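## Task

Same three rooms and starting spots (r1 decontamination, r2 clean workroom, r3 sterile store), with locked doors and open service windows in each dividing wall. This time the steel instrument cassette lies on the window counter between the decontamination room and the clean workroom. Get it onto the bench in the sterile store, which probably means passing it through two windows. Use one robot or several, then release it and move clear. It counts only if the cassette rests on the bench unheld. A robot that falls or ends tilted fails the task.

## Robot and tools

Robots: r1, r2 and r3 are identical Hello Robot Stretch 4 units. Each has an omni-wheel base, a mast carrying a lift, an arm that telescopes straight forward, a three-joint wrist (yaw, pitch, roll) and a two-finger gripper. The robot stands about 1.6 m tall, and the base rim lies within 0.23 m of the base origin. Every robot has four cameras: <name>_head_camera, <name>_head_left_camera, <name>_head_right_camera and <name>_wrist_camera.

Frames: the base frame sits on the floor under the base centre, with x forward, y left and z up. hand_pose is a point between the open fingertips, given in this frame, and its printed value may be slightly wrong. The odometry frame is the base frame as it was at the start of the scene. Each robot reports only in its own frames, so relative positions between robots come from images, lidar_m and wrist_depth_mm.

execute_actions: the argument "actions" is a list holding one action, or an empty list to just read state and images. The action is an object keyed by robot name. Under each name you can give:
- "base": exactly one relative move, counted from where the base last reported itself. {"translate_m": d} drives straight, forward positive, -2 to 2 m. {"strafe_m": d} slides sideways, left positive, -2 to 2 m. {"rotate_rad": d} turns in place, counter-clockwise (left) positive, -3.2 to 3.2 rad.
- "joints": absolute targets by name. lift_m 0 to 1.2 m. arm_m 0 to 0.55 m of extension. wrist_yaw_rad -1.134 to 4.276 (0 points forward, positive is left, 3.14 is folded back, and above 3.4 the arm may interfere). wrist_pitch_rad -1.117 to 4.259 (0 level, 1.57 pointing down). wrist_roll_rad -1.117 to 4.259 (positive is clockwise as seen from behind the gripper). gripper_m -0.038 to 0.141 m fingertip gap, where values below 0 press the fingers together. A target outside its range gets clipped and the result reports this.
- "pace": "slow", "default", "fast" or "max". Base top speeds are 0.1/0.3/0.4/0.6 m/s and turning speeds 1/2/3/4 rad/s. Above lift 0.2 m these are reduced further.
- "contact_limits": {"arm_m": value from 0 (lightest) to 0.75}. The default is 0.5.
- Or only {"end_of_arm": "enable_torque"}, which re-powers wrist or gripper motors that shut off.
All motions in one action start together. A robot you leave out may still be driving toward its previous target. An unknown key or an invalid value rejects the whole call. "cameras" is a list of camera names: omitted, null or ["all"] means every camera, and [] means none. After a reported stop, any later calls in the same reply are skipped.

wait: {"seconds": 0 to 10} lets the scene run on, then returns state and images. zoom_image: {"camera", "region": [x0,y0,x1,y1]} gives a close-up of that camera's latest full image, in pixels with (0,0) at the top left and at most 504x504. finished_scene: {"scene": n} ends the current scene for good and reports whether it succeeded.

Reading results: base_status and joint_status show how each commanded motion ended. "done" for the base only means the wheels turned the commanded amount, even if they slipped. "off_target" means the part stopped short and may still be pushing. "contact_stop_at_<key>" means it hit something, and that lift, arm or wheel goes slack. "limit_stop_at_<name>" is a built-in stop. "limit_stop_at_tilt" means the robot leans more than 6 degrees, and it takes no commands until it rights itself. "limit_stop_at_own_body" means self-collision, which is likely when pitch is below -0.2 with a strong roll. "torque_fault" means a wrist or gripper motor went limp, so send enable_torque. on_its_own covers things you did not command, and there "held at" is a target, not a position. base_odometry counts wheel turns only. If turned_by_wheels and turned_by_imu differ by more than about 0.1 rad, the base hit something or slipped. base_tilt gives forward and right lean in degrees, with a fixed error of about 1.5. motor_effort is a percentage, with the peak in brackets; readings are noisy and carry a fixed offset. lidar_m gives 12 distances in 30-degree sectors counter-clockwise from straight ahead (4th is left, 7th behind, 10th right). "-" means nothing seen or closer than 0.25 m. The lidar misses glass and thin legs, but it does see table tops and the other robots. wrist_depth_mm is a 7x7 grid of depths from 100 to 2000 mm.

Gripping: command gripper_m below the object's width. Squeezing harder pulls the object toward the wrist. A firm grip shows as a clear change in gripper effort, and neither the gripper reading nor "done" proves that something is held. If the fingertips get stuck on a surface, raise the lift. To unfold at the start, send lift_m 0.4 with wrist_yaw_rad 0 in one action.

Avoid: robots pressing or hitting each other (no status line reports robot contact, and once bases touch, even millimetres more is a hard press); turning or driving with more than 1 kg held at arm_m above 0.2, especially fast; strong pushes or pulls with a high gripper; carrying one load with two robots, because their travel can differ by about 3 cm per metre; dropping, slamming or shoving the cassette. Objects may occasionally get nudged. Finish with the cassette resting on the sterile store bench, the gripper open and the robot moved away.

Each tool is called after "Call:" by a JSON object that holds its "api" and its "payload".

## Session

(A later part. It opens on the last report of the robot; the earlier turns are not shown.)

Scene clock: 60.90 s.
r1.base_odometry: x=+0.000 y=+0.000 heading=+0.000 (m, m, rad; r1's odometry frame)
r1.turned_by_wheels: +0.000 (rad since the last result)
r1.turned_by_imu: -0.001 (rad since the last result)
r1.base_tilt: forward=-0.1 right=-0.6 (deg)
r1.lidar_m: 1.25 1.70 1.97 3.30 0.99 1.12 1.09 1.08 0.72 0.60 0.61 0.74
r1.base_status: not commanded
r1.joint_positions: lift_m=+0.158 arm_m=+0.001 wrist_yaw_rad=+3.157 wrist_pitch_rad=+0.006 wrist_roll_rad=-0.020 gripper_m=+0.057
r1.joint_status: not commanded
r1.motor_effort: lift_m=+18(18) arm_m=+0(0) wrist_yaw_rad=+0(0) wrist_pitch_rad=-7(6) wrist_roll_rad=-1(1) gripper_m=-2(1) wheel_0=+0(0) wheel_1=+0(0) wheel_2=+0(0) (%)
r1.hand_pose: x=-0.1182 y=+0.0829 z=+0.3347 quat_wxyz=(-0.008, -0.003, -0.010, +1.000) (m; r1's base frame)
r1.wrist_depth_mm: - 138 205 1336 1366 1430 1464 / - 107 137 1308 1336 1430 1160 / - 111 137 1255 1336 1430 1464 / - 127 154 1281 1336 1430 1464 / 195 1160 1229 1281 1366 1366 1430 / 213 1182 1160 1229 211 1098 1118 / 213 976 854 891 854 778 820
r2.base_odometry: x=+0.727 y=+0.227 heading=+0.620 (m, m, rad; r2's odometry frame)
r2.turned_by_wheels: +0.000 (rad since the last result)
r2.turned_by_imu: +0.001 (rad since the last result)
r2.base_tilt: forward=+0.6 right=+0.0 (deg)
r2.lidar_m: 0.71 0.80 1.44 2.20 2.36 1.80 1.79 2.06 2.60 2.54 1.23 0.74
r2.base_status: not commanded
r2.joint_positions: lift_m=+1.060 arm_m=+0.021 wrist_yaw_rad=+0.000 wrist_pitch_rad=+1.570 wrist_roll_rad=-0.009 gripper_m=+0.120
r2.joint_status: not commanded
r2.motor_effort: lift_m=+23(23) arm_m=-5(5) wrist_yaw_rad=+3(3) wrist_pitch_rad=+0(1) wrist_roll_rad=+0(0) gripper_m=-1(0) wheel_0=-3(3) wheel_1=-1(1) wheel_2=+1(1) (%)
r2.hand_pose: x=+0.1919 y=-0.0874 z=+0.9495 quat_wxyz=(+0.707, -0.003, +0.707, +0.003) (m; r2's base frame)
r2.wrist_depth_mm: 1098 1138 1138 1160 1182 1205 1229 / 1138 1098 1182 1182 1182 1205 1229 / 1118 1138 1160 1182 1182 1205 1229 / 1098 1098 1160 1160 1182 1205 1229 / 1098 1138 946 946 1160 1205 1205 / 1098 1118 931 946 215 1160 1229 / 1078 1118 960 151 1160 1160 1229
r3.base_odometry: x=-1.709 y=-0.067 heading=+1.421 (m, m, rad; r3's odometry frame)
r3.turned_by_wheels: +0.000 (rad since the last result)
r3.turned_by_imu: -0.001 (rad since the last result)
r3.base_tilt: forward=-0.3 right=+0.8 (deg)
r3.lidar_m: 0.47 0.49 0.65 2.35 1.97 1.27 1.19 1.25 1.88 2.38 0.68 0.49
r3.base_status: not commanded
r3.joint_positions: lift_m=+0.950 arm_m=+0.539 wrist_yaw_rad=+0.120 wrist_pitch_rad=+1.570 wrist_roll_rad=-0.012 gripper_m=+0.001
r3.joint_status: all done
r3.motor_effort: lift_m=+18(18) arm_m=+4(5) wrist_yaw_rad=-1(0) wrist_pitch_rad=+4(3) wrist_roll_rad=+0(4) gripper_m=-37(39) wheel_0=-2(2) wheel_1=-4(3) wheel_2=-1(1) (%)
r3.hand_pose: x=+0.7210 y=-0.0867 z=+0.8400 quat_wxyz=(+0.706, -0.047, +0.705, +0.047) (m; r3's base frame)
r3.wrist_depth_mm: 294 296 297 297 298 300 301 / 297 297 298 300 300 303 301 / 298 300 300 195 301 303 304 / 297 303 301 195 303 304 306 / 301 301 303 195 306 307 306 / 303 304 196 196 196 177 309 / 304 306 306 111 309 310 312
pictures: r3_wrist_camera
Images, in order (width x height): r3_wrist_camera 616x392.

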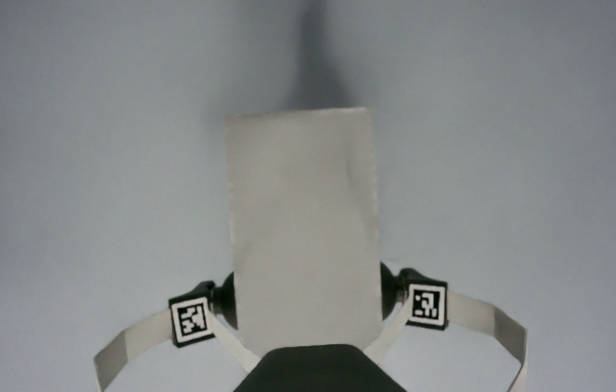

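Call:
{"api": "execute_actions", "payload": {"actions": [{"r3":{"joints":{"lift_m":0.89}}}], "cameras": []}}

Call:
{"api": "execute_actions", "payload": {"actions": [{"r3":{"joints":{"gripper_m":0.11}}}], "cameras": []}}

Call:
{"api": "execute_actions", "payload": {"actions": [{"r3":{"joints":{"lift_m":0.97}}}], "cameras": []}}

Call:
{"api": "execute_actions", "payload": {"actions": [{"r3":{"joints":{"arm_m":0.03},"pace":"fast"}}], "cameras": ["r3_head_camera"]}}

Call:
{"api": "finished_scene", "payload": {"scene": 2}}

Scene clock: 62.40 s.
r1.base_odometry: x=+0.000 y=+0.000 heading=+0.000 (m, m, rad; r1's odometry frame)
r1.turned_by_wheels: +0.000 (rad since the last result)
r1.turned_by_imu: -0.001 (rad since the last result)
r1.base_tilt: forward=-0.2 right=-0.5 (deg)
r1.lidar_m: 1.24 1.68 1.97 3.31 1.00 1.12 1.08 1.08 0.75 0.60 0.60 0.74
r1.base_status: not commanded
r1.joint_positions: lift_m=+0.158 arm_m=+0.001 wrist_yaw_rad=+3.157 wrist_pitch_rad=+0.006 wrist_roll_rad=-0.020 gripper_m=+0.057
r1.joint_status: not commanded
r1.motor_effort: lift_m=+18(18) arm_m=+0(0) wrist_yaw_rad=+0(0) wrist_pitch_rad=-7(7) wrist_roll_rad=+0(1) gripper_m=-4(3) wheel_0=+0(0) wheel_1=+0(0) wheel_2=+0(0) (%)
r1.hand_pose: x=-0.1182 y=+0.0829 z=+0.3347 quat_wxyz=(-0.008, -0.003, -0.010, +1.000) (m; r1's base frame)
r1.wrist_depth_mm: - 138 205 1255 1336 1397 1464 / - 107 136 1255 1366 1430 1138 / - 111 137 1281 1336 1397 1499 / - 128 154 1308 1336 1430 1430 / 195 1138 1205 1281 1308 1397 1430 / 213 1160 1182 1205 211 1098 1118 / 213 976 854 904 854 788 809
r2.base_odometry: x=+0.727 y=+0.227 heading=+0.620 (m, m, rad; r2's odometry frame)
r2.turned_by_wheels: +0.000 (rad since the last result)
r2.turned_by_imu: +0.001 (rad since the last result)
r2.base_tilt: forward=+0.6 right=+0.0 (deg)
r2.lidar_m: 0.71 0.78 1.43 2.20 2.34 1.80 1.79 2.03 2.59 2.54 1.25 0.74
r2.base_status: not commanded
r2.joint_positions: lift_m=+1.060 arm_m=+0.021 wrist_yaw_rad=+0.000 wrist_pitch_rad=+1.570 wrist_roll_rad=-0.009 gripper_m=+0.120
r2.joint_status: not commanded
r2.motor_effort: lift_m=+23(23) arm_m=-5(5) wrist_yaw_rad=+3(2) wrist_pitch_rad=-1(1) wrist_roll_rad=+0(0) gripper_m=-2(1) wheel_0=-3(3) wheel_1=-1(1) wheel_2=+1(1) (%)
r2.hand_pose: x=+0.1919 y=-0.0874 z=+0.9495 quat_wxyz=(+0.707, -0.003, +0.707, +0.003) (m; r2's base frame)
r2.wrist_depth_mm: 1118 1138 1160 1160 1182 1229 1281 / 1118 1138 1160 1160 1205 1205 1255 / 1118 1138 1138 1160 1160 1229 1255 / 1118 1118 1138 1182 1182 1205 1205 / 1118 1118 946 976 1182 1160 1255 / 1118 1118 946 946 214 1205 1205 / 1078 1098 917 151 1160 1205 1205
r3.base_odometry: x=-1.709 y=-0.067 heading=+1.421 (m, m, rad; r3's odometry frame)
r3.turned_by_wheels: +0.000 (rad since the last result)
r3.turned_by_imu: +0.000 (rad since the last result)
r3.base_tilt: forward=-0.2 right=+0.8 (deg)
r3.lidar_m: 0.46 0.50 0.67 2.35 1.97 1.28 1.20 1.24 1.87 2.38 0.69 0.50
r3.base_status: not commanded
r3.joint_positions: lift_m=+0.890 arm_m=+0.539 wrist_yaw_rad=+0.120 wrist_pitch_rad=+1.570 wrist_roll_rad=-0.012 gripper_m=+0.001
r3.joint_status: all done
r3.motor_effort: lift_m=+17(18) arm_m=+4(4) wrist_yaw_rad=-1(0) wrist_pitch_rad=+2(2) wrist_roll_rad=+1(1) gripper_m=-40(40) wheel_0=-2(2) wheel_1=-3(3) wheel_2=-1(1) (%)
r3.hand_pose: x=+0.7209 y=-0.0868 z=+0.7800 quat_wxyz=(+0.706, -0.047, +0.705, +0.047) (m; r3's base frame)
r3.wrist_depth_mm: 236 236 238 238 239 239 - / 237 238 239 240 240 241 242 / 238 239 239 194 242 243 244 / 239 240 241 195 243 244 245 / 241 242 243 196 244 245 246 / 242 242 196 197 197 177 248 / 243 244 245 111 247 248 -
pictures: none
No camera images: the call's "cameras" was empty. Leave "cameras" out to get every camera's image.

Scene clock: 64.33 s.
r1.base_odometry: x=+0.000 y=+0.000 heading=+0.000 (m, m, rad; r1's odometry frame)
r1.turned_by_wheels: +0.000 (rad since the last result)
r1.turned_by_imu: -0.001 (rad since the last result)
r1.base_tilt: forward=-0.1 right=-0.6 (deg)
r1.lidar_m: 1.24 1.68 1.94 3.31 1.00 1.15 1.09 1.09 0.74 0.63 0.61 0.73
r1.base_status: not commanded
r1.joint_positions: lift_m=+0.158 arm_m=+0.001 wrist_yaw_rad=+3.157 wrist_pitch_rad=+0.006 wrist_roll_rad=-0.020 gripper_m=+0.057
r1.joint_status: not commanded
r1.motor_effort: lift_m=+18(18) arm_m=+0(0) wrist_yaw_rad=+0(0) wrist_pitch_rad=-6(7) wrist_roll_rad=-1(0) gripper_m=-3(2) wheel_0=+0(0) wheel_1=+0(0) wheel_2=+0(0) (%)
r1.hand_pose: x=-0.1182 y=+0.0829 z=+0.3347 quat_wxyz=(-0.008, -0.003, -0.010, +1.000) (m; r1's base frame)
r1.wrist_depth_mm: - 138 206 1281 1336 1430 1464 / - 107 137 1281 1308 1397 1160 / - 111 137 1308 1336 1430 1464 / - 128 154 1255 1366 1430 1464 / 195 1160 1205 1281 1308 1397 1430 / 213 1138 1205 1182 211 1098 1118 / 213 960 854 891 854 778 820
r2.base_odometry: x=+0.727 y=+0.227 heading=+0.620 (m, m, rad; r2's odometry frame)
r2.turned_by_wheels: +0.000 (rad since the last result)
r2.turned_by_imu: +0.001 (rad since the last result)
r2.base_tilt: forward=+0.6 right=+0.0 (deg)
r2.lidar_m: 0.72 0.78 1.42 2.20 2.34 1.82 1.80 2.05 2.61 2.53 1.27 0.74
r2.base_status: not commanded
r2.joint_positions: lift_m=+1.060 arm_m=+0.021 wrist_yaw_rad=+0.000 wrist_pitch_rad=+1.570 wrist_roll_rad=-0.009 gripper_m=+0.120
r2.joint_status: not commanded
r2.motor_effort: lift_m=+23(23) arm_m=-5(5) wrist_yaw_rad=+2(2) wrist_pitch_rad=-2(1) wrist_roll_rad=-1(1) gripper_m=-2(4) wheel_0=-2(3) wheel_1=-1(1) wheel_2=+1(1) (%)
r2.hand_pose: x=+0.1919 y=-0.0874 z=+0.9495 quat_wxyz=(+0.707, -0.003, +0.707, +0.003) (m; r2's base frame)
r2.wrist_depth_mm: 1118 1138 1160 1182 1205 1229 1229 / 1138 1118 1160 1160 1160 1229 1255 / 1098 1118 1138 1160 1182 1205 1229 / 1118 1138 1138 1160 1205 1229 1229 / 1098 1118 960 960 1205 1205 1205 / 1098 1118 931 960 215 1182 1229 / 1078 1078 931 151 1160 1205 1229
r3.base_odometry: x=-1.709 y=-0.067 heading=+1.421 (m, m, rad; r3's odometry frame)
r3.turned_by_wheels: +0.000 (rad since the last result)
r3.turned_by_imu: -0.001 (rad since the last result)
r3.base_tilt: forward=-0.4 right=+0.7 (deg)
r3.lidar_m: 0.46 0.48 0.69 2.36 1.96 1.28 1.20 1.24 1.86 2.38 0.68 0.49
r3.base_status: not commanded
r3.joint_positions: lift_m=+0.890 arm_m=+0.539 wrist_yaw_rad=+0.120 wrist_pitch_rad=+1.572 wrist_roll_rad=-0.012 gripper_m=+0.110
r3.joint_status: all done
r3.motor_effort: lift_m=+17(17) arm_m=+4(4) wrist_yaw_rad=+0(1) wrist_pitch_rad=-2(2) wrist_roll_rad=+0(2) gripper_m=+1(41) wheel_0=-2(2) wheel_1=-3(3) wheel_2=-1(1) (%)
r3.hand_pose: x=+0.7204 y=-0.0868 z=+0.7800 quat_wxyz=(+0.705, -0.046, +0.706, +0.046) (m; r3's base frame)
r3.wrist_depth_mm: 239 240 241 243 244 245 - / 241 241 244 245 245 246 246 / 242 243 243 213 246 247 248 / 243 244 245 214 247 249 250 / 244 245 246 215 248 249 251 / 246 246 200 216 202 251 252 / 247 247 248 111 251 252 -
pictures: none
No camera images: the call's "cameras" was empty. Leave "cameras" out to get every camera's image.

Scene clock: 65.63 s.
r1.base_odometry: x=+0.000 y=+0.000 heading=+0.000 (m, m, rad; r1's odometry frame)
r1.turned_by_wheels: +0.000 (rad since the last result)
r1.turned_by_imu: -0.001 (rad since the last result)
r1.base_tilt: forward=-0.1 right=-0.5 (deg)
r1.lidar_m: 1.24 1.67 1.94 3.30 0.98 1.13 1.07 1.09 0.76 0.62 0.62 0.71
r1.base_status: not commanded
r1.joint_positions: lift_m=+0.158 arm_m=+0.001 wrist_yaw_rad=+3.157 wrist_pitch_rad=+0.006 wrist_roll_rad=-0.020 gripper_m=+0.057
r1.joint_status: not commanded
r1.motor_effort: lift_m=+17(19) arm_m=+0(0) wrist_yaw_rad=+0(0) wrist_pitch_rad=-6(6) wrist_roll_rad=-1(0) gripper_m=-1(0) wheel_0=+0(0) wheel_1=+0(0) wheel_2=+0(0) (%)
r1.hand_pose: x=-0.1182 y=+0.0829 z=+0.3347 quat_wxyz=(-0.008, -0.003, -0.010, +1.000) (m; r1's base frame)
r1.wrist_depth_mm: - 138 205 1308 1336 1464 1430 / - 107 136 1281 1336 1397 1182 / - 111 137 1255 1308 1397 1430 / - 127 154 1281 1336 1366 1430 / 195 1160 1229 1281 1308 1397 1430 / 213 1160 1182 1205 210 1060 1118 / 213 960 842 891 842 768 820
r2.base_odometry: x=+0.727 y=+0.227 heading=+0.620 (m, m, rad; r2's odometry frame)
r2.turned_by_wheels: +0.000 (rad since the last result)
r2.turned_by_imu: +0.000 (rad since the last result)
r2.base_tilt: forward=+0.5 right=+0.1 (deg)
r2.lidar_m: 0.73 0.77 1.45 2.20 2.34 1.80 1.82 2.06 2.59 2.54 1.24 0.73
r2.base_status: not commanded
r2.joint_positions: lift_m=+1.060 arm_m=+0.021 wrist_yaw_rad=+0.000 wrist_pitch_rad=+1.570 wrist_roll_rad=-0.009 gripper_m=+0.120
r2.joint_status: not commanded
r2.motor_effort: lift_m=+23(23) arm_m=-5(5) wrist_yaw_rad=+3(2) wrist_pitch_rad=-2(1) wrist_roll_rad=-1(1) gripper_m=-3(2) wheel_0=-3(2) wheel_1=-1(1) wheel_2=+1(1) (%)
r2.hand_pose: x=+0.1919 y=-0.0874 z=+0.9495 quat_wxyz=(+0.707, -0.003, +0.707, +0.003) (m; r2's base frame)
r2.wrist_depth_mm: 1118 1098 1182 1205 1229 1229 1229 / 1098 1138 1160 1160 1182 1205 1255 / 1078 1098 1160 1138 1160 1229 1229 / 1098 1098 1160 1182 1182 1205 1205 / 1098 1118 931 946 1160 1205 1205 / 1078 1098 891 946 214 1160 1205 / 1118 1118 917 151 1182 1182 1182
r3.base_odometry: x=-1.709 y=-0.067 heading=+1.421 (m, m, rad; r3's odometry frame)
r3.turned_by_wheels: +0.000 (rad since the last result)
r3.turned_by_imu: +0.000 (rad since the last result)
r3.base_tilt: forward=-0.3 right=+0.8 (deg)
r3.lidar_m: 0.46 0.50 0.67 2.36 1.97 1.27 1.21 1.27 1.86 2.38 0.68 0.48
r3.base_status: not commanded
r3.joint_positions: lift_m=+0.970 arm_m=+0.539 wrist_yaw_rad=+0.120 wrist_pitch_rad=+1.570 wrist_roll_rad=-0.012 gripper_m=+0.110
r3.joint_status: all done
r3.motor_effort: lift_m=+25(27) arm_m=+4(4) wrist_yaw_rad=-1(0) wrist_pitch_rad=+0(3) wrist_roll_rad=+1(0) gripper_m=-1(1) wheel_0=-2(2) wheel_1=-3(4) wheel_2=-1(1) (%)
r3.hand_pose: x=+0.7207 y=-0.0868 z=+0.8594 quat_wxyz=(+0.706, -0.046, +0.705, +0.046) (m; r3's base frame)
r3.wrist_depth_mm: 315 315 317 317 320 320 322 / 317 319 320 319 319 322 322 / 319 319 319 290 324 324 324 / 319 320 322 291 324 324 325 / 320 322 322 294 327 327 329 / 322 324 205 294 294 329 330 / 325 324 329 111 329 330 332
pictures: none
No camera images: the call's "cameras" was empty. Leave "cameras" out to get every camera's image.

Scene clock: 67.77 s.
r1.base_odometry: x=+0.000 y=+0.000 heading=+0.000 (m, m, rad; r1's odometry frame)
r1.turned_by_wheels: +0.000 (rad since the last result)
r1.turned_by_imu: -0.001 (rad since the last result)
r1.base_tilt: forward=-0.1 right=-0.5 (deg)
r1.lidar_m: 1.25 1.65 1.95 3.30 0.99 1.16 1.08 1.08 0.73 0.60 0.61 0.73
r1.base_status: not commanded
r1.joint_positions: lift_m=+0.158 arm_m=+0.001 wrist_yaw_rad=+3.157 wrist_pitch_rad=+0.006 wrist_roll_rad=-0.020 gripper_m=+0.057
r1.joint_status: not commanded
r1.motor_effort: lift_m=+18(18) arm_m=+0(0) wrist_yaw_rad=+1(0) wrist_pitch_rad=-9(8) wrist_roll_rad=-1(1) gripper_m=+1(2) wheel_0=+0(0) wheel_1=+0(0) wheel_2=+0(1) (%)
r1.hand_pose: x=-0.1182 y=+0.0829 z=+0.3347 quat_wxyz=(-0.008, -0.003, -0.010, +1.000) (m; r1's base frame)
r1.wrist_depth_mm: - 137 205 1255 1336 1430 1464 / - 107 136 1281 1336 1430 1160 / - 111 137 1281 1366 1430 1430 / - 127 154 1281 1308 1430 1430 / 195 1138 1229 1255 1336 1430 1430 / 213 1160 1160 1229 211 1098 1098 / 213 976 854 904 854 778 820
r2.base_odometry: x=+0.727 y=+0.227 heading=+0.620 (m, m, rad; r2's odometry frame)
r2.turned_by_wheels: +0.000 (rad since the last result)
r2.turned_by_imu: +0.001 (rad since the last result)
r2.base_tilt: forward=+0.6 right=+0.1 (deg)
r2.lidar_m: 0.71 0.78 1.44 2.21 2.34 1.80 1.80 2.06 2.60 2.54 1.26 0.75
r2.base_status: not commanded
r2.joint_positions: lift_m=+1.060 arm_m=+0.021 wrist_yaw_rad=+0.000 wrist_pitch_rad=+1.570 wrist_roll_rad=-0.009 gripper_m=+0.120
r2.joint_status: not commanded
r2.motor_effort: lift_m=+23(23) arm_m=-5(5) wrist_yaw_rad=+3(2) wrist_pitch_rad=-1(1) wrist_roll_rad=-1(0) gripper_m=+1(2) wheel_0=-2(3) wheel_1=-1(1) wheel_2=+1(1) (%)
r2.hand_pose: x=+0.1919 y=-0.0874 z=+0.9495 quat_wxyz=(+0.707, -0.003, +0.707, +0.003) (m; r2's base frame)
r2.wrist_depth_mm: 1138 1118 1160 1160 1205 1205 1229 / 1138 1118 1118 1229 1205 1229 1229 / 1118 1098 1160 1182 1182 1229 1255 / 1098 1118 1160 1182 1182 1205 1229 / 1118 1118 931 931 1182 1182 1229 / 1098 1138 904 946 213 1205 1205 / 1098 1078 931 151 1160 1182 1229
r3.base_odometry: x=-1.709 y=-0.067 heading=+1.421 (m, m, rad; r3's odometry frame)
r3.turned_by_wheels: +0.000 (rad since the last result)
r3.turned_by_imu: -0.001 (rad since the last result)
r3.base_tilt: forward=-0.4 right=+0.8 (deg)
r3.lidar_m: 0.47 0.49 0.69 2.35 1.96 1.27 1.20 1.24 1.88 2.38 0.67 0.49
r3.base_status: not commanded
r3.joint_positions: lift_m=+0.970 arm_m=+0.031 wrist_yaw_rad=+0.120 wrist_pitch_rad=+1.570 wrist_roll_rad=-0.011 gripper_m=+0.110
r3.joint_status: all done
r3.motor_effort: lift_m=+25(25) arm_m=-4(4) wrist_yaw_rad=+0(0) wrist_pitch_rad=+1(2) wrist_roll_rad=+2(2) gripper_m=-1(1) wheel_0=-2(2) wheel_1=-3(3) wheel_2=-1(1) (%)
r3.hand_pose: x=+0.2123 y=-0.0868 z=+0.8594 quat_wxyz=(+0.706, -0.046, +0.705, +0.046) (m; r3's base frame)
r3.wrist_depth_mm: 1078 1098 1078 1098 1098 1098 1098 / 1098 1078 1098 1078 1098 1098 1042 / 1098 1078 1098 1098 1098 1098 1098 / 1098 1078 1098 1098 1118 1118 1118 / 1118 1098 891 891 1118 1118 1118 / 1098 1118 205 891 1118 1138 1138 / 1118 1118 1118 111 1118 1160 1138
pictures: r3_head_camera
Images, in order (width x height): r3_head_camera 420x560.

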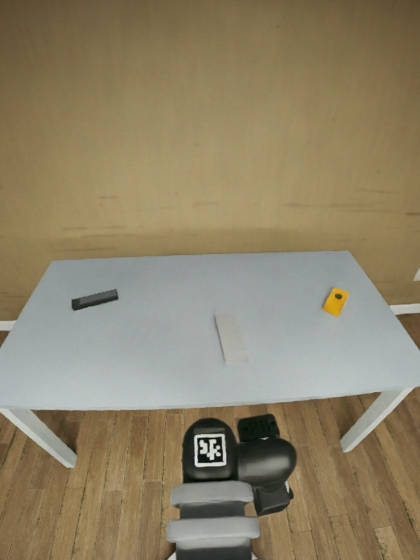

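The scene is finished: the task was done.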